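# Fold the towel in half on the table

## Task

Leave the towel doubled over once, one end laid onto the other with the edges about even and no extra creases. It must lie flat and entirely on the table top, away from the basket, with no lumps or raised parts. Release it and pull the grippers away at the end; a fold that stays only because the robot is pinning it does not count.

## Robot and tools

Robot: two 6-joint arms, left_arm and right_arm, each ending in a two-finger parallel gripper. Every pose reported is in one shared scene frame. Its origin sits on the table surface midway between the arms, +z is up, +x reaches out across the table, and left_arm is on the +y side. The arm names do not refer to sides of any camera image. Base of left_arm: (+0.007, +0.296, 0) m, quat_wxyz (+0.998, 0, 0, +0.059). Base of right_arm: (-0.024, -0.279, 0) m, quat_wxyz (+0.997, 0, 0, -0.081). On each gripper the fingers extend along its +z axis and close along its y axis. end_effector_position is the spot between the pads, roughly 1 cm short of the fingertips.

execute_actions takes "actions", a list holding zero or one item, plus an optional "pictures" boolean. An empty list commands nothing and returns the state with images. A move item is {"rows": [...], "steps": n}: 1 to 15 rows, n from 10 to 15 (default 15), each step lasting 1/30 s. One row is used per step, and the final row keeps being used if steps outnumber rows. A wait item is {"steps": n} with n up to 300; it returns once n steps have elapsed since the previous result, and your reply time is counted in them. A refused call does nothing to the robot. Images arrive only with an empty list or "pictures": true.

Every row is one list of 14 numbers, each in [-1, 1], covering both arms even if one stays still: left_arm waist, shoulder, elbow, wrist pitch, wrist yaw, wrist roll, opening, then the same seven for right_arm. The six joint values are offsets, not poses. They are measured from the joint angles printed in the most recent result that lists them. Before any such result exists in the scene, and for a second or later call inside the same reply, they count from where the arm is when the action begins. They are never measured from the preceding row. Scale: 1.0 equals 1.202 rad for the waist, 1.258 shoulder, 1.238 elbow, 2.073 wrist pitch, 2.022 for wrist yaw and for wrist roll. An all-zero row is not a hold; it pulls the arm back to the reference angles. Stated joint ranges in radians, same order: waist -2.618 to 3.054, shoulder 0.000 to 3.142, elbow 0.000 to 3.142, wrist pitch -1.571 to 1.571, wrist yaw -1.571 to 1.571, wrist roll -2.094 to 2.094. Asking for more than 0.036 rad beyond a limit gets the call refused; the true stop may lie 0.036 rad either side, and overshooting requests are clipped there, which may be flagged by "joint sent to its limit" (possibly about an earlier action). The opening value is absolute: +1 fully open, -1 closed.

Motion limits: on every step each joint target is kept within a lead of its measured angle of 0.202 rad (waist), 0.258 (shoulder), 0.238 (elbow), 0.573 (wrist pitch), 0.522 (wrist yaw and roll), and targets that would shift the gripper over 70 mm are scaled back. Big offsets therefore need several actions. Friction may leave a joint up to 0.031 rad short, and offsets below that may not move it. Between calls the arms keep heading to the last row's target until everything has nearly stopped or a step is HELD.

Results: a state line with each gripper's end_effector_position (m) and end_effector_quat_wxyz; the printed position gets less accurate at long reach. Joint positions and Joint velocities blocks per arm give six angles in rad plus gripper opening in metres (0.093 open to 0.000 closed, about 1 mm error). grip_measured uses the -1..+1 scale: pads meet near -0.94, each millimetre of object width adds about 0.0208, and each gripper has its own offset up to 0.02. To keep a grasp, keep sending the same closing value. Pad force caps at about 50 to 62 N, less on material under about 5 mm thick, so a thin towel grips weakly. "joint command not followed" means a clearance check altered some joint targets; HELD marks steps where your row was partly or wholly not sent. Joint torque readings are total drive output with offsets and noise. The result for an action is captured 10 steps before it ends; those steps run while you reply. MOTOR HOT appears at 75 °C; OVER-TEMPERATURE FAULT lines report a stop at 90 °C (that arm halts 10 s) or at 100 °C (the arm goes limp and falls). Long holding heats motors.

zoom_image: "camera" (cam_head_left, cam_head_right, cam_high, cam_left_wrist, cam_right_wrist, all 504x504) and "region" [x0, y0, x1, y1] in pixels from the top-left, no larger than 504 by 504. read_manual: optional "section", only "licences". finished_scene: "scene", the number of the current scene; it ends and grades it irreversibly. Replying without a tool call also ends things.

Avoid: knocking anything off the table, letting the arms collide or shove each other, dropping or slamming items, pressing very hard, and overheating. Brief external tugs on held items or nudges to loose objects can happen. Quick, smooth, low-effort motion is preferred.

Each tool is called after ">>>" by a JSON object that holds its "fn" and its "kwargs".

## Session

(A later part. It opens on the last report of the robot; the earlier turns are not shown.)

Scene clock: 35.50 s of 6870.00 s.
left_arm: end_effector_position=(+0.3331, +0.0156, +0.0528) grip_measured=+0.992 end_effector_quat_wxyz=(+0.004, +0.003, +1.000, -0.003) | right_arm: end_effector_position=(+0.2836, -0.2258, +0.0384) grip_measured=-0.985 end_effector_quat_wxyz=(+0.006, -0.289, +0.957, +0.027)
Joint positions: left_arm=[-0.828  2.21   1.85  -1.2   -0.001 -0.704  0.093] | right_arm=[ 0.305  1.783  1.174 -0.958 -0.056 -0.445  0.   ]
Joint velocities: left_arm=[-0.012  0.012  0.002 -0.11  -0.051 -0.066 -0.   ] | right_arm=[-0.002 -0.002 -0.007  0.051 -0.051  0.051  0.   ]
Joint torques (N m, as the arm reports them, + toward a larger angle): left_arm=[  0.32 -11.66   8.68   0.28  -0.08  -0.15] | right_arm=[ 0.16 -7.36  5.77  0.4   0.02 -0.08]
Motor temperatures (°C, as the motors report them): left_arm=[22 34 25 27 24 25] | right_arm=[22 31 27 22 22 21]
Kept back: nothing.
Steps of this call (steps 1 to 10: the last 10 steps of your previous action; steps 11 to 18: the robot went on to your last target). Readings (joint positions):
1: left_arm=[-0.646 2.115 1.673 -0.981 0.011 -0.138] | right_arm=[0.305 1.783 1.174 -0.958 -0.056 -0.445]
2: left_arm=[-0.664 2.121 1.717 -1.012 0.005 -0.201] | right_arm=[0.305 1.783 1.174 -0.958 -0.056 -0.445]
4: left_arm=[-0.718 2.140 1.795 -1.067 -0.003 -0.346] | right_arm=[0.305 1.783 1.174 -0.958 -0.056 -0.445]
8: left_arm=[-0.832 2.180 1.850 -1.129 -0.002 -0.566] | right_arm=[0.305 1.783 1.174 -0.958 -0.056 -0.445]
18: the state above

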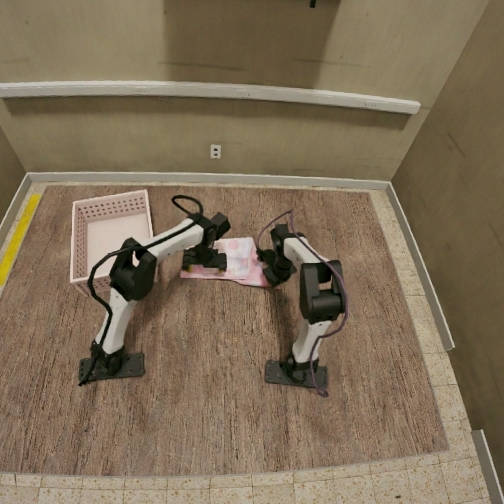

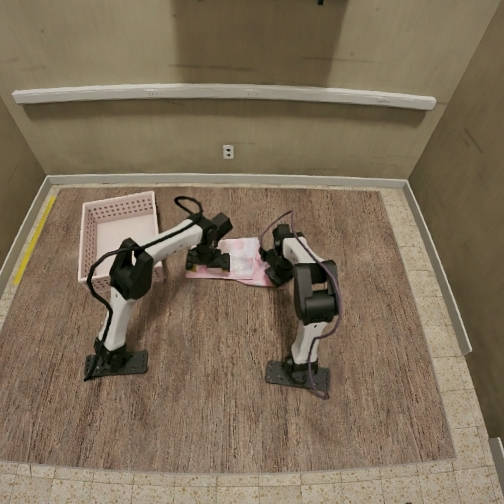

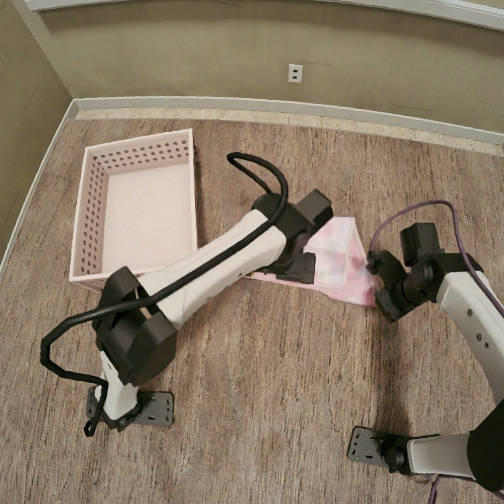

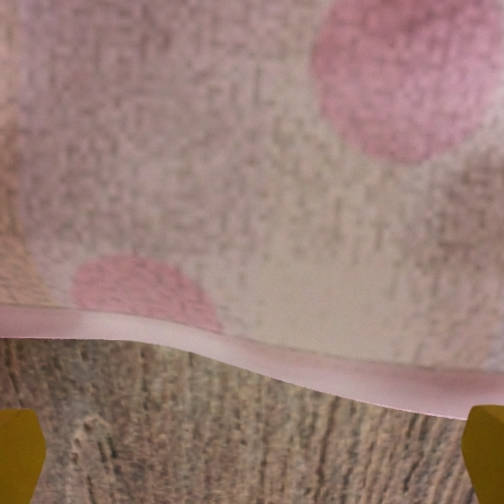

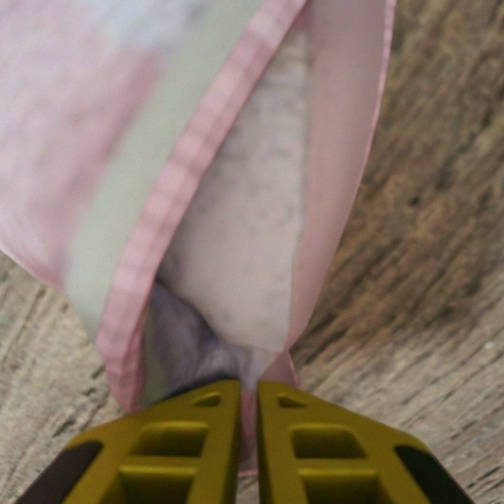

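>>> {"fn": "execute_actions", "kwargs": {"actions": [{"rows": [[0.022,0.01,-0.01,0.02,0,0,1,0,0,0,0,0,0,-1],[0.022,0.02,-0.02,0.04,0,0,1,0,0,0,0,0,0,-1],[0.022,0.03,-0.03,0.06,0,0,1,0,0,0,0,0,0,-1],[0.022,0.04,-0.04,0.073,0,0,1,0,0,0,0,0,0,-1],[0.022,0.05,-0.05,0.073,0,0,1,0,0,0,0,0,0,-1],[0.022,0.06,-0.06,0.073,0,0,1,0,0,0,0,0,0,-1],[0.022,0.068,-0.066,0.073,0,0,1,0,0,0,0,0,0,-1],[0.022,0.076,-0.071,0.073,0,0,1,0,0,0,0,0,0,-1]], "steps": 14}]}}

>>> {"fn": "execute_actions", "kwargs": {"actions": [{"rows": [[-0.007,0.01,-0.04,0.005,0,-0.004,1,0,0,0,0,0,0,-1],[-0.014,0,-0.058,0.01,0,-0.008,1,0,0,0,0,0,0,-1],[-0.021,-0.011,-0.076,0.015,0,-0.012,1,0,0,0,0,0,0,-1],[-0.028,-0.022,-0.094,0.02,0,-0.016,1,0,0,0,0,0,0,-1],[-0.035,-0.033,-0.112,0.025,0,-0.02,1,0,0,0,0,0,0,-1],[-0.042,-0.044,-0.13,0.03,0,-0.024,1,0,0,0,0,0,0,-1],[-0.049,-0.055,-0.148,0.035,0,-0.028,1,0,0,0,0,0,0,-1],[-0.056,-0.066,-0.166,0.04,0,-0.032,1,0,0,0,0,0,0,-1],[-0.063,-0.077,-0.184,0.045,0,-0.036,1,0,0,0,0,0,0,-1],[-0.07,-0.088,-0.202,0.05,0,-0.04,1,0,0,0,0,0,0,-1],[-0.077,-0.099,-0.22,0.055,0,-0.044,1,0,0,0,0,0,0,-1],[-0.084,-0.11,-0.238,0.06,0,-0.048,1,0,0,0,0,0,0,-1],[-0.091,-0.121,-0.256,0.064,0,-0.052,1,0,0,0,0,0,0,-1],[-0.098,-0.132,-0.274,0.068,0,-0.056,1,0,0,0,0,0,0,-1],[-0.106,-0.143,-0.29,0.068,0,-0.062,1,0,0,0,0,0,0,-1]], "steps": 15}]}}

>>> {"fn": "execute_actions", "kwargs": {"actions": [{"steps": 16}], "pictures": true}}

Scene clock: 37.27 s of 6870.00 s.
left_arm: end_effector_position=(+0.3433, +0.0137, +0.0486) grip_measured=+0.993 end_effector_quat_wxyz=(+0.017, -0.008, +1.000, -0.014) | right_arm: end_effector_position=(+0.2836, -0.2258, +0.0384) grip_measured=-0.985 end_effector_quat_wxyz=(+0.006, -0.289, +0.957, +0.027)
Joint positions: left_arm=[-0.816  2.216  1.842 -1.153 -0.001 -0.714  0.093] | right_arm=[ 0.305  1.783  1.174 -0.958 -0.056 -0.445  0.   ]
Joint velocities: left_arm=[ 0.125  0.11  -0.159  0.711 -0.022  0.022 -0.   ] | right_arm=[-0.007  0.012 -0.022 -0.037  0.007  0.007  0.   ]
Joint torques (N m, as the arm reports them, + toward a larger angle): left_arm=[ 0.76 -9.42  4.43  0.46  0.01 -0.06] | right_arm=[ 0.16 -7.36  5.77  0.4   0.02 -0.08]
Motor temperatures (°C, as the motors report them): left_arm=[22 34 25 27 24 25] | right_arm=[22 31 27 22 22 21]
Steps of this call (steps 1 to 30: the robot went on to your last target; steps 31 to 49: nothing new was sent; steps 50 to 53: the first 4 steps of this action). Readings (joint positions):
50: left_arm=[-0.826 2.210 1.850 -1.203 -0.001 -0.718] | right_arm=[0.305 1.783 1.174 -0.958 -0.056 -0.445]
51: left_arm=[-0.824 2.211 1.850 -1.194 -0.001 -0.716] | right_arm=[0.305 1.783 1.174 -0.958 -0.056 -0.445]
53: the state above

Scene clock: 37.77 s of 6870.00 s.
left_arm: end_effector_position=(+0.3430, +0.0128, +0.0155) grip_measured=+0.993 end_effector_quat_wxyz=(+0.016, -0.017, +0.999, -0.024) | right_arm: end_effector_position=(+0.2836, -0.2258, +0.0384) grip_measured=-0.985 end_effector_quat_wxyz=(+0.006, -0.289, +0.957, +0.027)
Joint positions: left_arm=[-0.812  2.235  1.739 -1.02   0.015 -0.728  0.093] | right_arm=[ 0.305  1.783  1.174 -0.958 -0.056 -0.445  0.   ]
Joint velocities: left_arm=[-0.12  -0.344 -0.589  0.388 -0.037 -0.227 -0.002] | right_arm=[-0.012 -0.002 -0.007  0.022 -0.007  0.022  0.   ]
Joint torques (N m, as the arm reports them, + toward a larger angle): left_arm=[ -2.35 -11.29   3.45   0.1    0.02  -0.03] | right_arm=[ 0.16 -7.36  5.78  0.4   0.02 -0.08]
Motor temperatures (°C, as the motors report them): left_arm=[22 34 25 27 24 25] | right_arm=[22 31 27 22 22 21]
Steps of this call (steps 1 to 10: the last 10 steps of your previous action; steps 11 to 15: the first 5 steps of this action, its rows measured from where the robot was after step 10). Readings (joint positions):
10: left_arm=[-0.804 2.269 1.797 -1.061 0.014 -0.709] | right_arm=[0.305 1.783 1.174 -0.958 -0.056 -0.445]
11: left_arm=[-0.804 2.268 1.797 -1.061 0.014 -0.709] | right_arm=[0.305 1.783 1.174 -0.958 -0.056 -0.445]
12: left_arm=[-0.805 2.265 1.790 -1.056 0.015 -0.711] | right_arm=[0.305 1.783 1.174 -0.958 -0.056 -0.445]
14: left_arm=[-0.808 2.247 1.758 -1.034 0.015 -0.721] | right_arm=[0.305 1.783 1.174 -0.958 -0.056 -0.445]
15: the state above

Scene clock: 38.30 s of 6870.00 s.
left_arm: end_effector_position=(+0.2834, +0.0051, +0.0140) grip_measured=+0.993 end_effector_quat_wxyz=(+0.018, -0.013, +0.999, -0.030) | right_arm: end_effector_position=(+0.2836, -0.2258, +0.0384) grip_measured=-0.985 end_effector_quat_wxyz=(+0.006, -0.289, +0.957, +0.027)
Joint positions: left_arm=[-0.922  2.08   1.483 -0.905  0.015 -0.832  0.093] | right_arm=[ 0.305  1.783  1.174 -0.958 -0.056 -0.445  0.   ]
Joint velocities: left_arm=[-0.007 -0.022 -0.012 -0.037  0.007 -0.022  0.001] | right_arm=[ 0.002  0.002 -0.007 -0.051  0.007  0.037  0.   ]
Joint torques (N m, as the arm reports them, + toward a larger angle): left_arm=[ -0.83 -10.18   3.28   0.4   -0.03  -0.05] | right_arm=[ 0.17 -7.36  5.77  0.4   0.02 -0.08]
Motor temperatures (°C, as the motors report them): left_arm=[22 34 25 27 24 25] | right_arm=[22 31 27 22 22 21]
Kept back: nothing.
Steps of this call (steps 1 to 10: the last 10 steps of your previous action; steps 11 to 16: the robot went on to your last target). Readings (joint positions):
1: left_arm=[-0.817 2.223 1.717 -1.008 0.015 -0.734] | right_arm=[0.305 1.783 1.174 -0.958 -0.056 -0.445]
2: left_arm=[-0.824 2.210 1.694 -0.997 0.015 -0.742] | right_arm=[0.305 1.783 1.174 -0.958 -0.056 -0.445]
4: left_arm=[-0.842 2.183 1.650 -0.974 0.015 -0.757] | right_arm=[0.305 1.783 1.174 -0.958 -0.056 -0.445]
8: left_arm=[-0.882 2.129 1.561 -0.934 0.015 -0.788] | right_arm=[0.305 1.783 1.174 -0.958 -0.056 -0.445]
16: the state above

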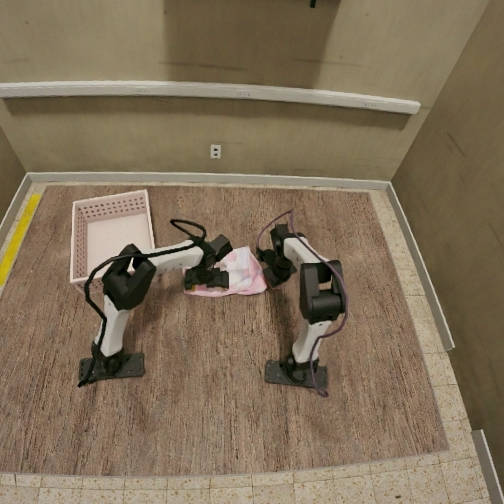

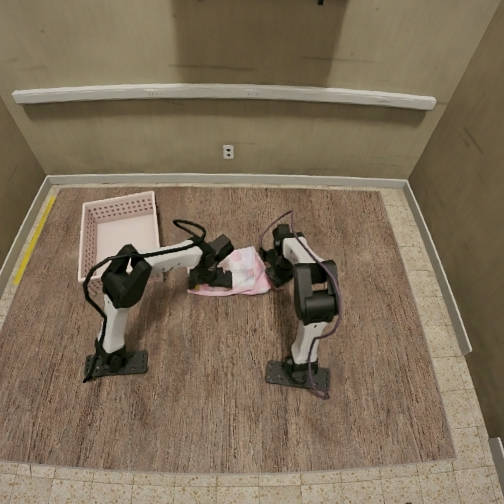

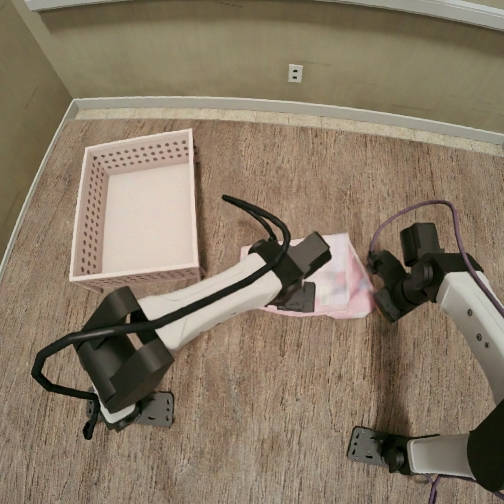

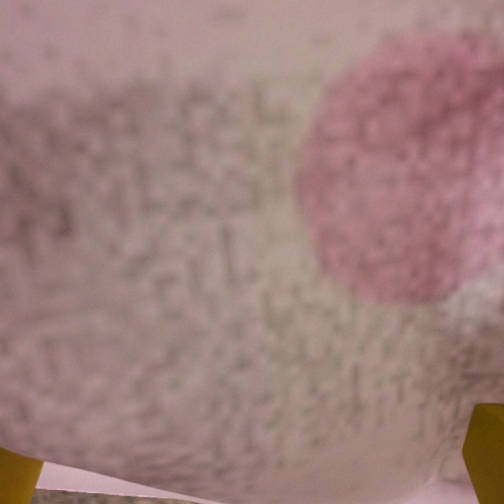

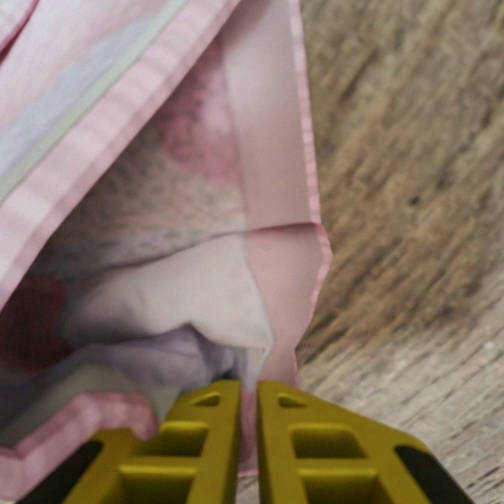

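>>> {"fn": "execute_actions", "kwargs": {"actions": [{"rows": [[-0.01,0.005,-0.04,0,0,-0.005,1,0,0.016,0.021,-0.003,0,-0.013,-1],[-0.02,-0.003,-0.054,0,0,-0.01,1,0,0.031,0.042,-0.006,0,-0.027,-1],[-0.029,-0.011,-0.069,0,0,-0.014,1,0,0.047,0.063,-0.009,0,-0.04,-1],[-0.038,-0.019,-0.083,0,0,-0.019,1,0,0.063,0.084,-0.012,0,-0.053,-1],[-0.047,-0.027,-0.097,0,0,-0.023,1,0.005,0.078,0.105,-0.015,0,-0.067,-1],[-0.056,-0.035,-0.111,0,0,-0.028,1,0.01,0.094,0.126,-0.018,0,-0.08,-1],[-0.065,-0.043,-0.126,0,0,-0.033,1,0.01,0.11,0.147,-0.021,0,-0.093,-1],[-0.075,-0.051,-0.14,0,0,-0.037,1,0.015,0.125,0.168,-0.024,0,-0.107,-1],[-0.084,-0.059,-0.154,0.005,0,-0.042,1,0.015,0.141,0.189,-0.027,0,-0.12,-1],[-0.093,-0.067,-0.169,0.005,0,-0.047,1,0.02,0.157,0.21,-0.03,0,-0.133,-1],[-0.103,-0.075,-0.183,0.005,0,-0.051,1,0.02,0.172,0.231,-0.033,0,-0.147,-1],[-0.112,-0.083,-0.197,0.01,0,-0.056,1,0.02,0.188,0.252,-0.036,0,-0.16,-1],[-0.121,-0.091,-0.211,0.01,0,-0.061,1,0.02,0.204,0.273,-0.039,0,-0.173,-1],[-0.131,-0.1,-0.226,0.01,0,-0.065,1,0.02,0.22,0.294,-0.042,0,-0.187,-1],[-0.14,-0.108,-0.24,0.01,0,-0.07,1,0.02,0.235,0.315,-0.045,0,-0.2,-1]], "steps": 15}]}}

>>> {"fn": "execute_actions", "kwargs": {"actions": [{"steps": 17}], "pictures": true}}

Scene clock: 40.43 s of 6870.00 s.
left_arm: end_effector_position=(+0.2761, +0.0057, +0.0138) grip_measured=+0.993 end_effector_quat_wxyz=(+0.023, -0.020, +0.999, -0.033) | right_arm: end_effector_position=(+0.2930, -0.2245, +0.0372) grip_measured=-0.985 end_effector_quat_wxyz=(-0.002, -0.315, +0.948, +0.029)
Joint positions: left_arm=[-0.936  2.052  1.438 -0.877  0.011 -0.858  0.093] | right_arm=[ 0.305  1.835  1.234 -0.985 -0.056 -0.501  0.   ]
Joint velocities: left_arm=[-0.217 -0.3   -0.457  0.183 -0.022 -0.198 -0.001] | right_arm=[-0.012  0.593  0.681 -0.125  0.007 -0.535  0.   ]
Joint torques (N m, as the arm reports them, + toward a larger angle): left_arm=[-2.5  -9.7   2.9  -0.01  0.09 -0.03] | right_arm=[ 0.64 -6.97  7.81  0.5   0.01 -0.1 ]
Motor temperatures (°C, as the motors report them): left_arm=[22 35 25 27 24 25] | right_arm=[22 31 27 22 22 21]
Steps of this call (steps 1 to 15: the robot went on to your last target; steps 16 to 59: nothing new was sent; steps 60 to 64: the first 5 steps of this action). Readings (joint positions):
60: left_arm=[-0.922 2.080 1.483 -0.903 0.015 -0.838] | right_arm=[0.305 1.783 1.174 -0.959 -0.056 -0.448]
61: left_arm=[-0.923 2.077 1.478 -0.899 0.015 -0.840] | right_arm=[0.305 1.787 1.179 -0.964 -0.056 -0.457]
63: left_arm=[-0.929 2.062 1.453 -0.884 0.012 -0.851] | right_arm=[0.305 1.815 1.211 -0.980 -0.056 -0.483]
64: the state above

Scene clock: 41.00 s of 6870.00 s.
left_arm: end_effector_position=(+0.2063, +0.0127, +0.0095) grip_measured=+0.993 end_effector_quat_wxyz=(+0.016, +0.008, +1.000, -0.007) | right_arm: end_effector_position=(+0.3542, -0.2075, +0.0284) grip_measured=-0.985 end_effector_quat_wxyz=(+0.003, -0.472, +0.881, +0.030)
Joint positions: left_arm=[-1.083  1.928  1.24  -0.854 -0.018 -0.949  0.093] | right_arm=[ 0.325  2.072  1.532 -1.045 -0.058 -0.822  0.   ]
Joint velocities: left_arm=[ 0.012 -0.007  0.002 -0.037 -0.037 -0.125 -0.   ] | right_arm=[ 0.017 -0.002 -0.017 -0.154 -0.022 -0.183  0.   ]
Joint torques (N m, as the arm reports them, + toward a larger angle): left_arm=[-0.53 -8.05  1.95  0.18  0.33 -0.29] | right_arm=[ 0.46 -9.28  8.22  0.35  0.03 -0.14]
Motor temperatures (°C, as the motors report them): left_arm=[22 35 25 27 24 25] | right_arm=[22 31 28 22 22 21]
Kept back: nothing.
Steps of this call (steps 1 to 10: the last 10 steps of your previous action; steps 11 to 17: the robot went on to your last target). Readings (joint positions):
1: left_arm=[-0.945 2.042 1.421 -0.871 0.010 -0.865] | right_arm=[0.305 1.856 1.259 -0.989 -0.056 -0.520]
2: left_arm=[-0.956 2.031 1.405 -0.866 0.009 -0.873] | right_arm=[0.306 1.878 1.285 -0.992 -0.056 -0.541]
4: left_arm=[-0.983 2.008 1.371 -0.858 0.008 -0.890] | right_arm=[0.310 1.919 1.337 -1.001 -0.056 -0.586]
8: left_arm=[-1.037 1.967 1.301 -0.855 -0.001 -0.915] | right_arm=[0.322 1.997 1.441 -1.024 -0.056 -0.685]
17: the state above

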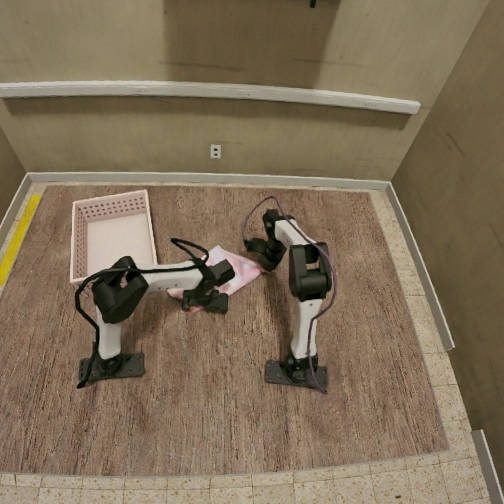

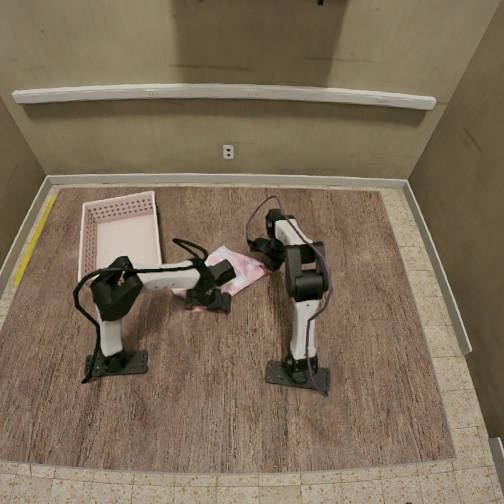

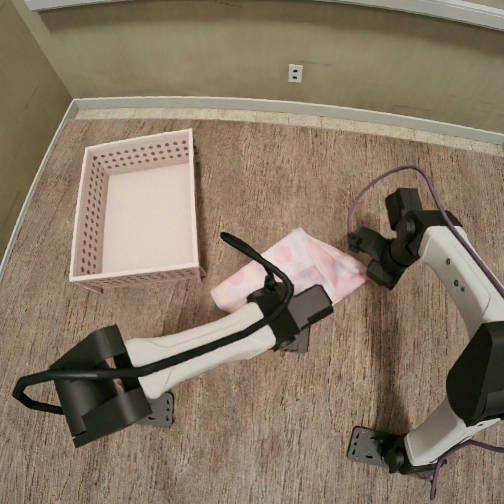

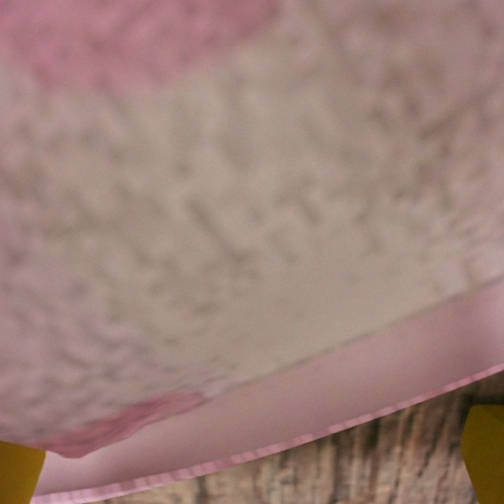

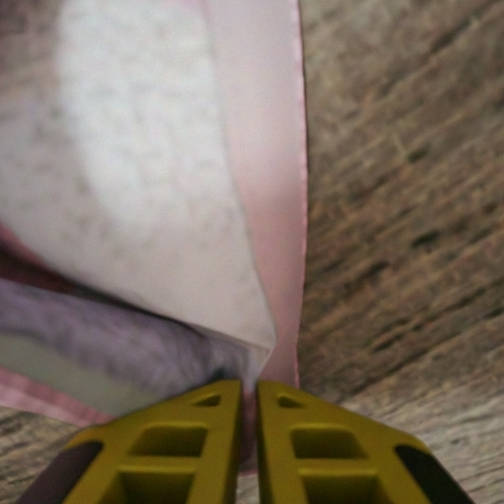

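>>> {"fn": "execute_actions", "kwargs": {"actions": [{"rows": [[0,-0.03,0.03,-0.03,0,0,1,0,0,0,0,0,0,-1],[0,-0.06,0.06,-0.06,0,0,1,0,0,0,0,0,0,-1],[0,-0.1,0.08,-0.09,0,0,1,0,0,0,0,0,0,-1],[0,-0.15,0.09,-0.12,0,0,1,0,0,0,0,0,0,-1],[-0.03,-0.2,0.09,-0.15,0,0,1,0,0,0,0,0,0,-1],[-0.06,-0.25,0.08,-0.18,0,0,1,0,0,0,0,0,0,-1],[-0.1,-0.3,0.07,-0.2,0,0,1,0,0,0,0,0,0,-1],[-0.15,-0.35,0.06,-0.23,0,0,1,0,0,0,0,0,0,-1]], "steps": 15}]}}

>>> {"fn": "execute_actions", "kwargs": {"actions": [{"steps": 15}], "pictures": true}}

Scene clock: 41.77 s of 6870.00 s.
left_arm: end_effector_position=(+0.2039, +0.0158, +0.0497) grip_measured=+0.993 end_effector_quat_wxyz=(+0.023, +0.007, +1.000, -0.015) | right_arm: end_effector_position=(+0.3531, -0.2077, +0.0285) grip_measured=-0.985 end_effector_quat_wxyz=(+0.001, -0.477, +0.878, +0.030)
Joint positions: left_arm=[-1.086  1.839  1.291 -0.971 -0.021 -0.953  0.093] | right_arm=[ 0.325  2.072  1.532 -1.05  -0.058 -0.835  0.   ]
Joint velocities: left_arm=[-0.09  -1.287  0.247 -0.945 -0.066 -0.022  0.001] | right_arm=[ 0.007 -0.017  0.002 -0.007 -0.066  0.022  0.   ]
Joint torques (N m, as the arm reports them, + toward a larger angle): left_arm=[ -1.96 -12.8    9.95   0.27   0.01  -0.09] | right_arm=[ 0.19 -9.82  5.83  0.38  0.    0.01]
Motor temperatures (°C, as the motors report them): left_arm=[22 35 25 27 24 25] | right_arm=[22 31 28 22 22 21]
Steps of this call (steps 1 to 18: the robot went on to your last target; steps 19 to 23: the first 5 steps of this action). Readings (joint positions):
19: left_arm=[-1.083 1.924 1.246 -0.859 -0.021 -0.953] | right_arm=[0.325 2.072 1.532 -1.050 -0.058 -0.842]
20: left_arm=[-1.083 1.918 1.255 -0.878 -0.021 -0.953] | right_arm=[0.325 2.072 1.532 -1.050 -0.058 -0.839]
22: left_arm=[-1.083 1.878 1.282 -0.940 -0.021 -0.953] | right_arm=[0.325 2.072 1.532 -1.050 -0.058 -0.836]
23: the state above

Scene clock: 42.27 s of 6870.00 s.
left_arm: end_effector_position=(+0.1187, +0.0507, +0.1533) grip_measured=+0.993 end_effector_quat_wxyz=(+0.031, +0.099, +0.994, -0.039) | right_arm: end_effector_position=(+0.3531, -0.2077, +0.0285) grip_measured=-0.985 end_effector_quat_wxyz=(+0.001, -0.475, +0.879, +0.030)
Joint positions: left_arm=[-1.27   1.475  1.307 -1.305 -0.015 -0.952  0.093] | right_arm=[ 0.325  2.072  1.532 -1.05  -0.058 -0.83   0.   ]
Joint velocities: left_arm=[-0.002  0.002 -0.002 -0.11  -0.022  0.007 -0.001] | right_arm=[-0.017  0.012 -0.007 -0.007 -0.022  0.007  0.   ]
Joint torques (N m, as the arm reports them, + toward a larger angle): left_arm=[ 0.53 -4.47  8.13  0.51 -0.01 -0.07] | right_arm=[ 0.19 -9.79  5.84  0.37  0.    0.01]
Motor temperatures (°C, as the motors report them): left_arm=[22 35 25 27 24 25] | right_arm=[22 32 28 22 22 21]
Kept back: nothing.
Steps of this call (steps 1 to 10: the last 10 steps of your previous action; steps 11 to 15: the robot went on to your last target). Readings (joint positions):
1: left_arm=[-1.093 1.790 1.297 -1.001 -0.022 -0.953] | right_arm=[0.325 2.072 1.532 -1.050 -0.058 -0.834]
2: left_arm=[-1.108 1.735 1.299 -1.030 -0.022 -0.953] | right_arm=[0.325 2.072 1.532 -1.050 -0.058 -0.833]
4: left_arm=[-1.166 1.622 1.299 -1.094 -0.024 -0.953] | right_arm=[0.325 2.072 1.532 -1.050 -0.058 -0.832]
8: left_arm=[-1.269 1.477 1.306 -1.230 -0.015 -0.952] | right_arm=[0.325 2.072 1.532 -1.050 -0.058 -0.830]
15: the state above

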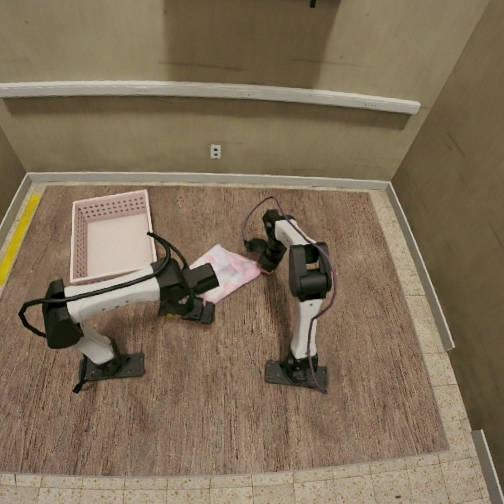

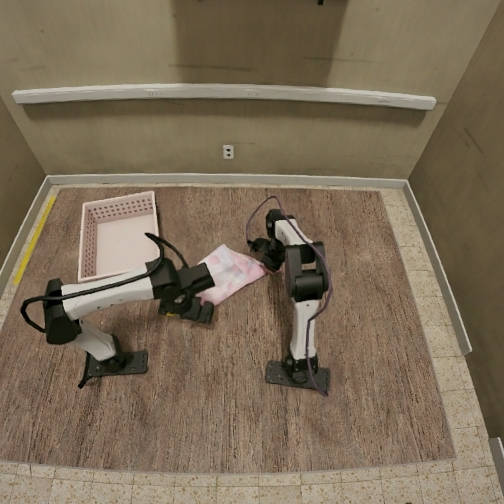

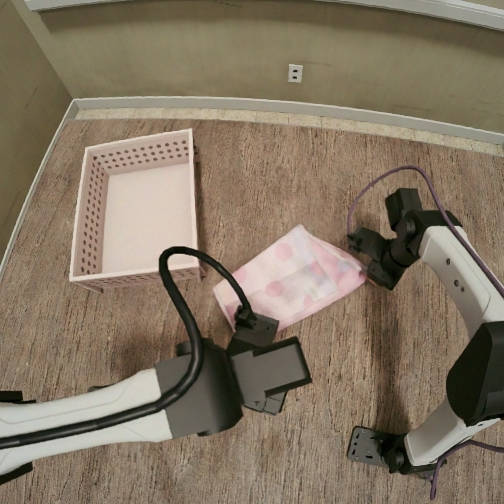

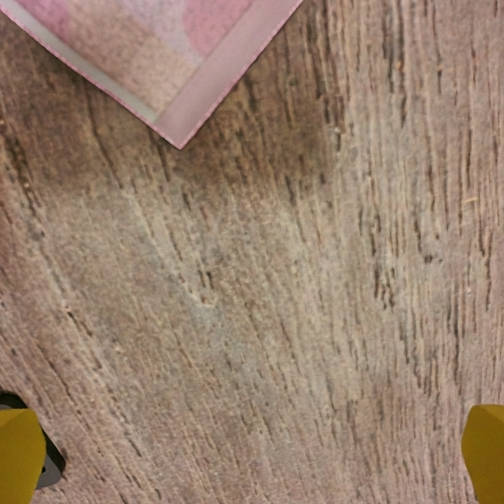

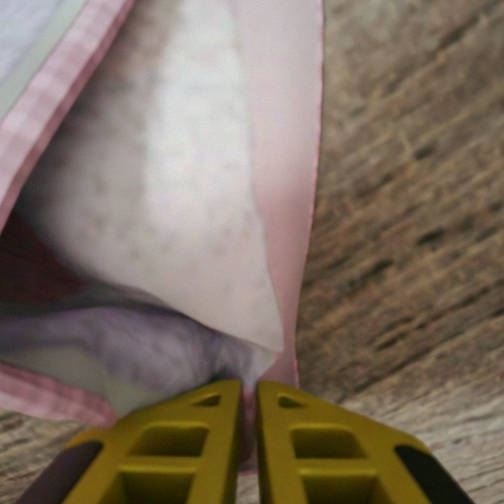

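>>> {"fn": "execute_actions", "kwargs": {"actions": [{"rows": [[0.03,0.025,-0.013,0.025,0,0.015,0.7,0,0,0,0,0,0,-1],[0.06,0.05,-0.026,0.05,0,0.03,0.4,0,0,0,0,0,0,-1],[0.09,0.075,-0.039,0.075,0,0.045,0.1,0,0,0,0,0,0,-1],[0.12,0.1,-0.052,0.1,0,0.06,-0.2,0,0,0,0,0,0,-1],[0.15,0.125,-0.065,0.125,0,0.075,-0.42,0,0,0,0,0,0,-1],[0.18,0.15,-0.078,0.15,0,0.09,-0.42,0,0,0,0,0,0,-1],[0.21,0.175,-0.091,0.17,0,0.1,-0.42,0,0,0,0,0,0,-1],[0.23,0.2,-0.104,0.182,0,0.1,-0.42,0,0,0,0,0,0,-1],[0.24,0.225,-0.117,0.182,0,0.1,-0.42,0,0,0,0,0,0,-1],[0.24,0.245,-0.129,0.182,0,0.1,-0.42,0,0,0,0,0,0,-1]], "steps": 15}]}}

>>> {"fn": "execute_actions", "kwargs": {"actions": [{"steps": 15}], "pictures": true}}

Scene clock: 44.37 s of 6870.00 s.
left_arm: end_effector_position=(+0.1533, +0.0462, +0.1332) grip_measured=-0.264 end_effector_quat_wxyz=(+0.035, +0.078, +0.995, -0.041) | right_arm: end_effector_position=(+0.3531, -0.2077, +0.0285) grip_measured=-0.985 end_effector_quat_wxyz=(+0.001, -0.475, +0.879, +0.030)
Joint positions: left_arm=[-1.164  1.539  1.287 -1.211 -0.011 -0.888  0.033] | right_arm=[ 0.325  2.072  1.532 -1.05  -0.058 -0.83   0.   ]
Joint velocities: left_arm=[ 1.038  0.852 -0.354  1.121  0.022  0.549 -0.32 ] | right_arm=[-0.022 -0.002  0.012  0.007 -0.095 -0.051  0.   ]
Joint torques (N m, as the arm reports them, + toward a larger angle): left_arm=[ 1.2  -2.77  4.09  0.54 -0.07 -0.09] | right_arm=[ 0.15 -9.8   5.83  0.32  0.   -0.08]
Motor temperatures (°C, as the motors report them): left_arm=[22 34 25 27 24 25] | right_arm=[22 32 28 22 22 21]
Steps of this call (steps 1 to 30: the robot went on to your last target; steps 31 to 58: nothing new was sent; steps 59 to 63: the first 5 steps of this action). Readings (joint positions):
59: left_arm=[-1.266 1.476 1.307 -1.315 -0.014 -0.948] | right_arm=[0.325 2.072 1.532 -1.050 -0.058 -0.830]
60: left_arm=[-1.253 1.481 1.307 -1.303 -0.013 -0.939] | right_arm=[0.325 2.072 1.532 -1.050 -0.058 -0.830]
62: left_arm=[-1.199 1.513 1.297 -1.248 -0.011 -0.908] | right_arm=[0.325 2.072 1.532 -1.050 -0.058 -0.830]
63: the state above

Scene clock: 44.87 s of 6870.00 s.
left_arm: end_effector_position=(+0.2076, +0.0673, +0.0288) grip_measured=-0.418 end_effector_quat_wxyz=(-0.004, +0.049, +0.999, +0.015) | right_arm: end_effector_position=(+0.3531, -0.2077, +0.0285) grip_measured=-0.985 end_effector_quat_wxyz=(+0.001, -0.475, +0.879, +0.030)
Joint positions: left_arm=[-0.976  1.798  1.152 -0.952 -0.015 -0.761  0.025] | right_arm=[ 0.325  2.072  1.532 -1.05  -0.058 -0.83   0.   ]
Joint velocities: left_arm=[-0.007 -0.017 -0.007  0.081 -0.007  0.037 -0.   ] | right_arm=[ 0.012 -0.002 -0.012 -0.037  0.066 -0.037  0.   ]
Joint torques (N m, as the arm reports them, + toward a larger angle): left_arm=[-0.45 -9.37  6.41  0.43  0.   -0.06] | right_arm=[ 0.16 -9.8   5.83  0.32  0.   -0.08]
Motor temperatures (°C, as the motors report them): left_arm=[22 34 25 27 24 25] | right_arm=[22 32 28 22 22 21]
Kept back: nothing.
Steps of this call (steps 1 to 10: the last 10 steps of your previous action; steps 11 to 15: the robot went on to your last target). Readings (joint positions):
1: left_arm=[-1.127 1.572 1.272 -1.169 -0.011 -0.867] | right_arm=[0.325 2.072 1.532 -1.050 -0.058 -0.830]
2: left_arm=[-1.089 1.609 1.256 -1.125 -0.011 -0.845] | right_arm=[0.325 2.072 1.532 -1.050 -0.058 -0.830]
4: left_arm=[-1.021 1.688 1.219 -1.047 -0.011 -0.812] | right_arm=[0.325 2.072 1.532 -1.050 -0.058 -0.830]
8: left_arm=[-0.976 1.793 1.159 -0.981 -0.015 -0.780] | right_arm=[0.325 2.072 1.532 -1.050 -0.058 -0.830]
15: the state above

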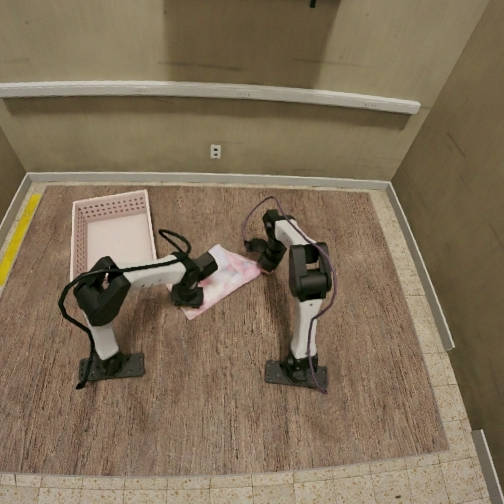

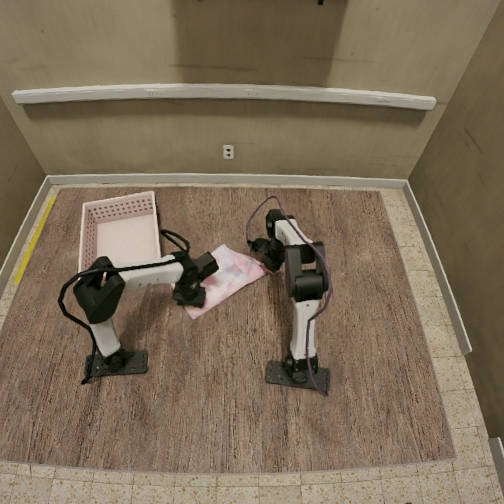

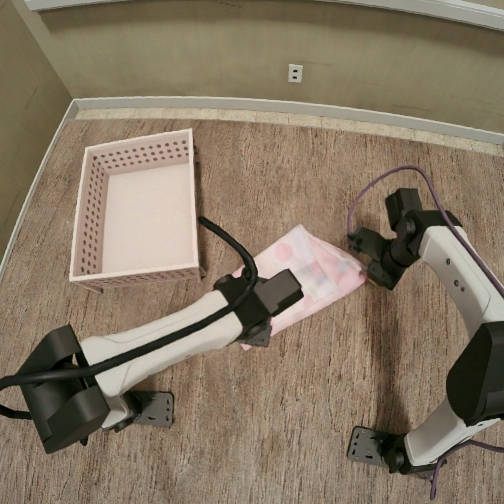

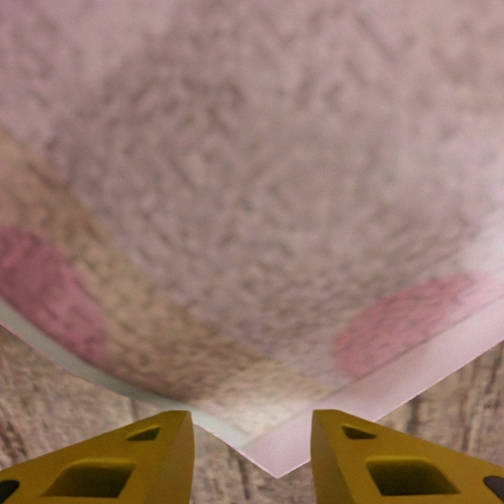

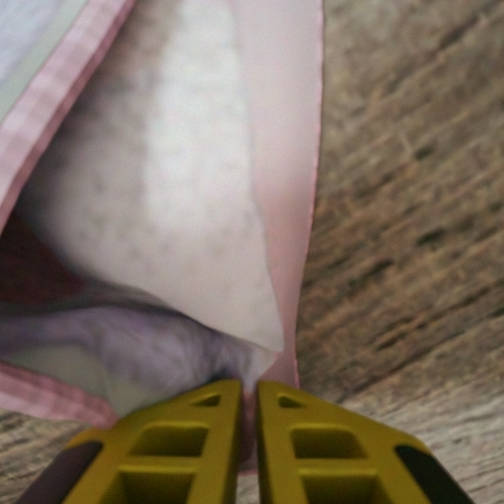

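>>> {"fn": "execute_actions", "kwargs": {"actions": [{"rows": [[-0.015,0,-0.01,0.03,0,0,-0.42,0,0,0,0,0,0,-1],[-0.015,0,-0.02,0.06,0,0,-0.42,0,0,0,0,0,0,-1],[-0.015,0.005,-0.03,0.06,0,0,-0.42,0,0,0,0,0,0,-1],[-0.015,0.015,-0.04,0.06,0,0,-0.42,0,0,0,0,0,0,-1],[-0.015,0.025,-0.05,0.06,0,0,-0.42,0,0,0,0,0,0,-1],[-0.015,0.035,-0.057,0.06,0,0,-0.42,0,0,0,0,0,0,-1],[-0.015,0.044,-0.057,0.06,0,0,-0.42,0,0,0,0,0,0,-1]], "steps": 12}]}}

>>> {"fn": "execute_actions", "kwargs": {"actions": [{"rows": [[0,0.03,-0.03,0,0,0,-0.42,0,0,0,0,0,0,-1],[0,0.03,-0.03,0,0,0,-0.42,0,0,0,0,0,0,-1],[0,0.03,-0.03,0,0,0,-0.5,0,0,0,0,0,0,-1],[0,0.03,-0.03,0,0,0,-0.58,0,0,0,0,0,0,-1],[0,0.03,-0.03,0,0,0,-0.66,0,0,0,0,0,0,-1],[0,0.03,-0.03,0,0,0,-0.74,0,0,0,0,0,0,-1],[0,0.03,-0.03,0,0,0,-0.82,0,0,0,0,0,0,-1],[0,0.03,-0.03,0,0,0,-0.9,0,0,0,0,0,0,-1],[0,0.03,-0.03,0,0,0,-1,0,0,0,0,0,0,-1]], "steps": 13}]}}

>>> {"fn": "execute_actions", "kwargs": {"actions": [{"rows": [[0,-0.05,0.08,-0.07,0,0,-1,0,0,0,0,0,0,-1]], "steps": 12}]}}

>>> {"fn": "execute_actions", "kwargs": {"actions": [{"steps": 12}], "pictures": true}}

Scene clock: 46.03 s of 6870.00 s.
left_arm: end_effector_position=(+0.2107, +0.0624, +0.0284) grip_measured=-0.418 end_effector_quat_wxyz=(+0.004, +0.053, +0.999, +0.006) | right_arm: end_effector_position=(+0.3531, -0.2077, +0.0285) grip_measured=-0.985 end_effector_quat_wxyz=(+0.001, -0.475, +0.879, +0.030)
Joint positions: left_arm=[-0.979  1.798  1.151 -0.927 -0.015 -0.756  0.025] | right_arm=[ 0.325  2.072  1.532 -1.05  -0.058 -0.83   0.   ]
Joint velocities: left_arm=[-0.061  0.017 -0.046  0.549  0.007 -0.037 -0.   ] | right_arm=[-0.027 -0.012  0.002  0.066  0.037 -0.066  0.   ]
Joint torques (N m, as the arm reports them, + toward a larger angle): left_arm=[-1.09 -8.22  5.04  0.59  0.   -0.16] | right_arm=[ 0.16 -9.8   5.83  0.32  0.   -0.08]
Motor temperatures (°C, as the motors report them): left_arm=[22 34 25 27 24 25] | right_arm=[22 32 28 22 22 21]
Steps of this call (steps 1 to 15: the robot went on to your last target; steps 16 to 33: nothing new was sent; steps 34 to 35: the first 2 steps of this action). Readings (joint positions):
34: left_arm=[-0.977 1.798 1.152 -0.939 -0.015 -0.756] | right_arm=[0.325 2.072 1.532 -1.050 -0.058 -0.830]
35: the state above

Scene clock: 46.47 s of 6870.00 s.
left_arm: end_effector_position=(+0.2092, +0.0606, +0.0092) grip_measured=-0.471 end_effector_quat_wxyz=(+0.005, +0.056, +0.998, +0.006) | right_arm: end_effector_position=(+0.3531, -0.2077, +0.0285) grip_measured=-0.985 end_effector_quat_wxyz=(+0.001, -0.475, +0.879, +0.030)
Joint positions: left_arm=[-0.986  1.83   1.107 -0.85  -0.015 -0.756  0.023] | right_arm=[ 0.325  2.072  1.532 -1.05  -0.058 -0.83   0.   ]
Joint velocities: left_arm=[-0.017 -0.017  0.002  0.081 -0.037  0.007 -0.056] | right_arm=[-0.007 -0.027  0.017  0.007  0.022 -0.022  0.   ]
Joint torques (N m, as the arm reports them, + toward a larger angle): left_arm=[-0.06 -5.19  3.32  0.35  0.01 -0.11] | right_arm=[ 0.16 -9.8   5.83  0.32  0.   -0.08]
Motor temperatures (°C, as the motors report them): left_arm=[22 34 25 27 24 25] | right_arm=[22 32 28 22 22 21]
Steps of this call (steps 1 to 10: the last 10 steps of your previous action; steps 11 to 13: the first 3 steps of this action, its rows measured from where the robot was after step 10). Readings (joint positions):
10: left_arm=[-0.986 1.830 1.107 -0.850 -0.015 -0.756] | right_arm=[0.325 2.072 1.532 -1.050 -0.058 -0.830]
11: left_arm=[-0.986 1.830 1.107 -0.850 -0.015 -0.756] | right_arm=[0.325 2.072 1.532 -1.050 -0.058 -0.830]
12: left_arm=[-0.986 1.830 1.107 -0.850 -0.015 -0.756] | right_arm=[0.325 2.072 1.532 -1.050 -0.058 -0.830]
13: the state above

Scene clock: 46.87 s of 6870.00 s.
left_arm: end_effector_position=(+0.2090, +0.0609, +0.0188) grip_measured=-0.998 end_effector_quat_wxyz=(+0.001, +0.056, +0.998, +0.010) | right_arm: end_effector_position=(+0.3531, -0.2077, +0.0285) grip_measured=-0.985 end_effector_quat_wxyz=(+0.001, -0.475, +0.879, +0.030)
Joint positions: left_arm=[-0.986  1.823  1.14  -0.902 -0.015 -0.756  0.   ] | right_arm=[ 0.325  2.072  1.532 -1.05  -0.058 -0.83   0.   ]
Joint velocities: left_arm=[-0.007 -0.237  0.52  -0.681 -0.081  0.022  0.   ] | right_arm=[ 0.017 -0.002 -0.017 -0.037 -0.007 -0.022  0.   ]
Joint torques (N m, as the arm reports them, + toward a larger angle): left_arm=[  0.09 -11.49   9.69   0.41   0.    -0.12] | right_arm=[ 0.17 -9.8   5.83  0.32  0.01 -0.08]
Motor temperatures (°C, as the motors report them): left_arm=[22 34 25 27 24 25] | right_arm=[22 33 28 22 22 21]
Steps of this call (steps 1 to 10: the last 10 steps of your previous action; steps 11 to 12: the first 2 steps of this action, its rows measured from where the robot was after step 10). Readings (joint positions):
10: left_arm=[-0.986 1.830 1.107 -0.850 -0.015 -0.756] | right_arm=[0.325 2.072 1.532 -1.050 -0.058 -0.830]
11: left_arm=[-0.986 1.827 1.122 -0.873 -0.015 -0.756] | right_arm=[0.325 2.072 1.532 -1.050 -0.058 -0.830]
12: the state above

Scene clock: 47.27 s of 6870.00 s.
left_arm: end_effector_position=(+0.2105, +0.0591, +0.0437) grip_measured=-0.998 end_effector_quat_wxyz=(+0.008, +0.056, +0.998, +0.003) | right_arm: end_effector_position=(+0.3531, -0.2077, +0.0285) grip_measured=-0.985 end_effector_quat_wxyz=(+0.001, -0.475, +0.879, +0.030)
Joint positions: left_arm=[-0.986  1.776  1.189 -0.977 -0.015 -0.756  0.   ] | right_arm=[ 0.325  2.072  1.532 -1.05  -0.058 -0.83   0.   ]
Joint velocities: left_arm=[-0.012 -0.002 -0.002 -0.037  0.051 -0.066  0.   ] | right_arm=[ 0.012 -0.007  0.007  0.051 -0.007  0.007  0.   ]
Joint torques (N m, as the arm reports them, + toward a larger angle): left_arm=[ 0.03 -8.8   8.45  0.3   0.   -0.11] | right_arm=[ 0.16 -9.81  5.83  0.32  0.   -0.08]
Motor temperatures (°C, as the motors report them): left_arm=[22 34 25 27 24 25] | right_arm=[22 33 28 22 22 21]
Kept back: nothing.
Steps of this call (steps 1 to 10: the last 10 steps of your previous action; steps 11 to 12: the robot went on to your last target). Readings (joint positions):
1: left_arm=[-0.986 1.813 1.156 -0.919 -0.015 -0.756] | right_arm=[0.325 2.072 1.532 -1.050 -0.058 -0.830]
2: left_arm=[-0.986 1.801 1.169 -0.930 -0.015 -0.756] | right_arm=[0.325 2.072 1.532 -1.050 -0.058 -0.830]
4: left_arm=[-0.986 1.782 1.185 -0.944 -0.015 -0.756] | right_arm=[0.325 2.072 1.532 -1.050 -0.058 -0.830]
8: left_arm=[-0.986 1.776 1.189 -0.965 -0.015 -0.756] | right_arm=[0.325 2.072 1.532 -1.050 -0.058 -0.830]
12: the state above

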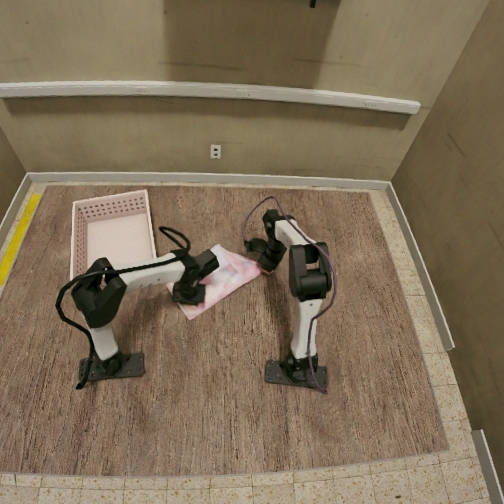

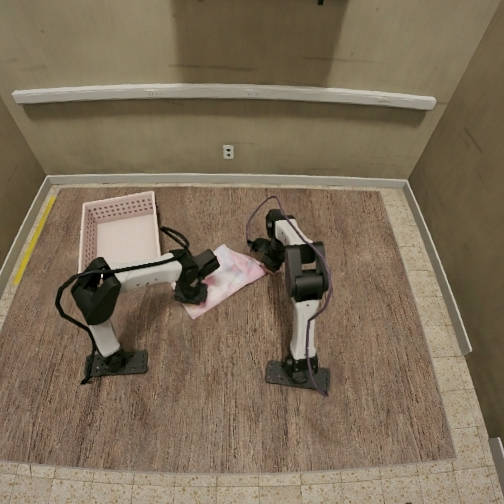

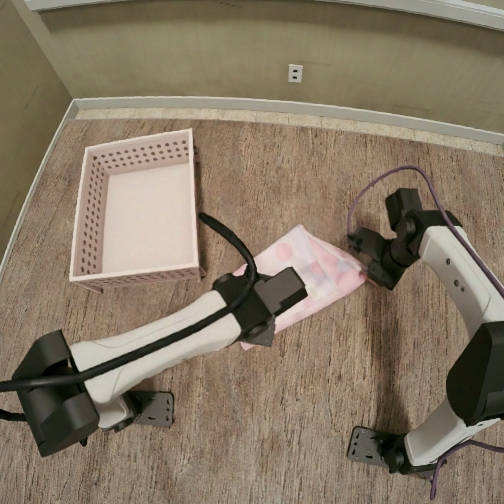

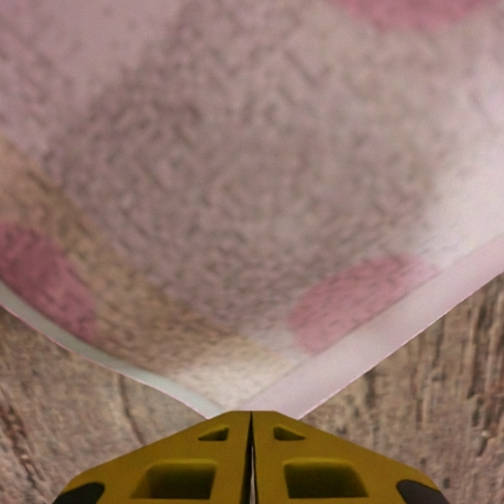

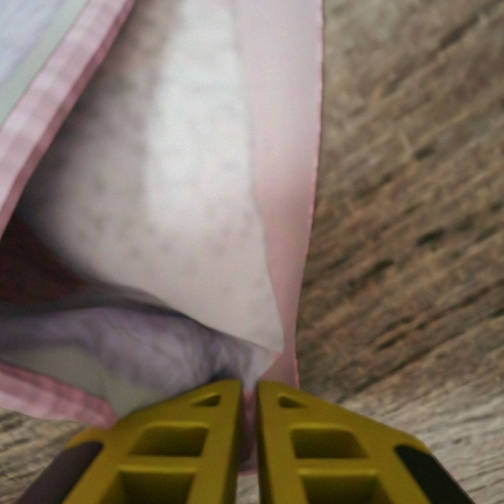

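>>> {"fn": "execute_actions", "kwargs": {"actions": [{"rows": [[0.02,0,0,0.01,0,0.15,-0.7,0,0,0,0,0,0,-1],[0.04,0,0,0.02,0,0.3,-0.4,0,0,0,0,0,0,-1],[0.053,0,0,0.03,0,0.457,-0.1,0,0,0,0,0,0,-1],[0.053,0,0,0.04,0,0.457,0.1,0,0,0,0,0,0,-1],[0.053,0,0,0.05,0,0.457,0.1,0,0,0,0,0,0,-1],[0.053,0,0,0.06,0,0.457,0.1,0,0,0,0,0,0,-1],[0.053,0,0,0.066,0,0.457,0.1,0,0,0,0,0,0,-1],[0.053,0.01,-0.01,0.066,0,0.457,0.1,0,0,0,0,0,0,-1],[0.053,0.02,-0.015,0.066,0,0.457,0.1,0,0,0,0,0,0,-1],[0.053,0.03,-0.02,0.066,0,0.457,0.1,0,0,0,0,0,0,-1],[0.053,0.04,-0.03,0.066,0,0.457,0.1,0,0,0,0,0,0,-1],[0.053,0.05,-0.035,0.066,0,0.457,0.1,0,0,0,0,0,0,-1],[0.053,0.06,-0.04,0.066,0,0.457,0.1,0,0,0,0,0,0,-1],[0.053,0.075,-0.05,0.066,0,0.457,0.1,0,0,0,0,0,0,-1],[0.053,0.086,-0.054,0.066,0,0.457,0.1,0,0,0,0,0,0,-1]], "steps": 15}]}}

>>> {"fn": "execute_actions", "kwargs": {"actions": [{"steps": 16}], "pictures": true}}

Scene clock: 48.70 s of 6870.00 s.
left_arm: end_effector_position=(+0.2260, +0.0635, +0.0439) grip_measured=+0.067 end_effector_quat_wxyz=(+0.019, +0.253, +0.967, -0.004) | right_arm: end_effector_position=(+0.3531, -0.2077, +0.0285) grip_measured=-0.985 end_effector_quat_wxyz=(+0.001, -0.475, +0.879, +0.030)
Joint positions: left_arm=[-0.94   1.776  1.189 -0.947 -0.013 -0.311  0.048] | right_arm=[ 0.325  2.072  1.532 -1.05  -0.058 -0.83   0.   ]
Joint velocities: left_arm=[ 0.339 -0.002 -0.012  0.374 -0.007  2.806  0.065] | right_arm=[-0.017  0.002 -0.007 -0.022  0.007  0.007  0.   ]
Joint torques (N m, as the arm reports them, + toward a larger angle): left_arm=[-0.23 -8.12  6.89  0.62 -0.01 -0.09] | right_arm=[ 0.17 -9.8   5.84  0.32  0.   -0.08]
Motor temperatures (°C, as the motors report them): left_arm=[22 34 26 27 24 25] | right_arm=[22 33 28 22 22 21]
Steps of this call (steps 1 to 30: the robot went on to your last target; steps 31 to 38: nothing new was sent; steps 39 to 43: the first 5 steps of this action). Readings (joint positions):
39: left_arm=[-0.984 1.776 1.189 -0.983 -0.014 -0.707] | right_arm=[0.325 2.072 1.532 -1.050 -0.058 -0.830]
40: left_arm=[-0.977 1.776 1.189 -0.979 -0.014 -0.612] | right_arm=[0.325 2.072 1.532 -1.050 -0.058 -0.830]
42: left_arm=[-0.952 1.776 1.189 -0.961 -0.013 -0.411] | right_arm=[0.325 2.072 1.532 -1.050 -0.058 -0.830]
43: the state above

Scene clock: 49.23 s of 6870.00 s.
left_arm: end_effector_position=(+0.2336, +0.0638, +0.0121) grip_measured=+0.098 end_effector_quat_wxyz=(+0.013, +0.460, +0.888, +0.005) | right_arm: end_effector_position=(+0.3531, -0.2077, +0.0285) grip_measured=-0.985 end_effector_quat_wxyz=(+0.001, -0.475, +0.879, +0.030)
Joint positions: left_arm=[-0.924  1.855  1.152 -0.847 -0.018  0.15   0.05 ] | right_arm=[ 0.325  2.072  1.532 -1.05  -0.058 -0.83   0.   ]
Joint velocities: left_arm=[-0.012 -0.002 -0.007 -0.051 -0.022  0.183 -0.   ] | right_arm=[0.007 0.022 0.012 0.066 0.022 0.007 0.   ]
Joint torques (N m, as the arm reports them, + toward a larger angle): left_arm=[ 0.3  -6.19  4.09  0.53  0.08 -0.06] | right_arm=[ 0.15 -9.8   5.82  0.32  0.   -0.08]
Motor temperatures (°C, as the motors report them): left_arm=[22 34 25 27 24 25] | right_arm=[22 33 28 22 22 21]
Kept back: nothing.
Steps of this call (steps 1 to 10: the last 10 steps of your previous action; steps 11 to 16: the robot went on to your last target). Readings (joint positions):
1: left_arm=[-0.930 1.776 1.189 -0.932 -0.014 -0.218] | right_arm=[0.325 2.072 1.532 -1.050 -0.058 -0.830]
2: left_arm=[-0.926 1.776 1.189 -0.918 -0.013 -0.141] | right_arm=[0.325 2.072 1.532 -1.050 -0.058 -0.830]
4: left_arm=[-0.924 1.776 1.189 -0.893 -0.013 -0.031] | right_arm=[0.325 2.072 1.532 -1.050 -0.058 -0.830]
8: left_arm=[-0.924 1.803 1.182 -0.862 -0.013 0.084] | right_arm=[0.325 2.072 1.532 -1.050 -0.058 -0.830]
16: the state above

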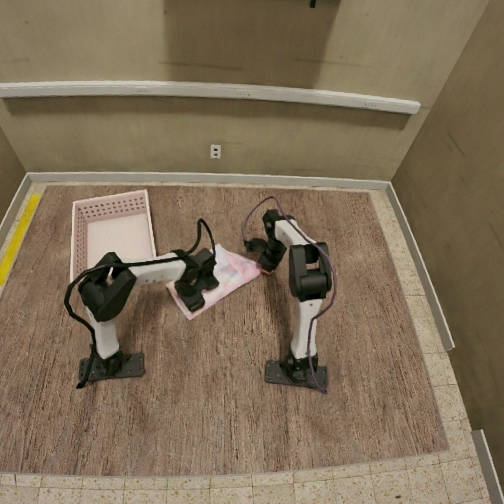

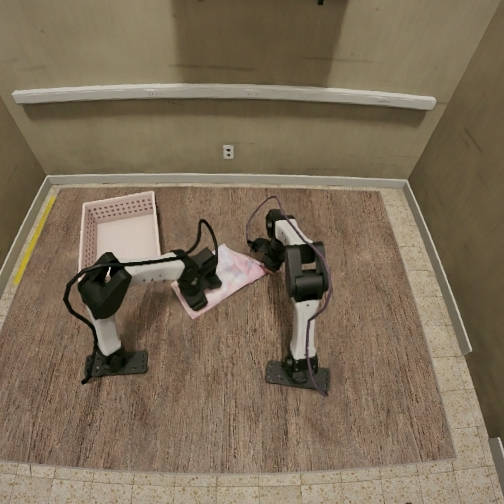

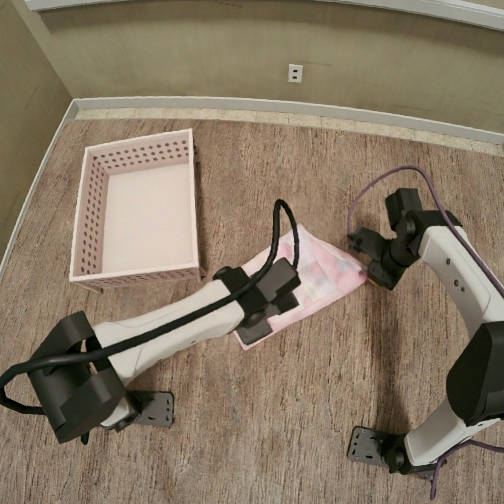

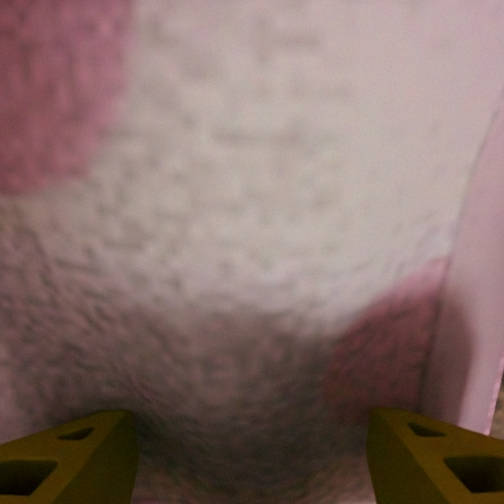

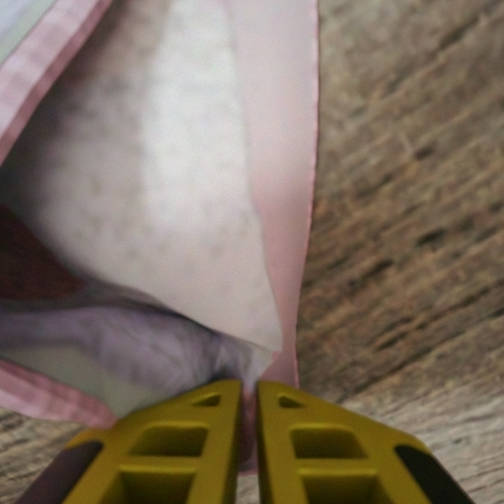

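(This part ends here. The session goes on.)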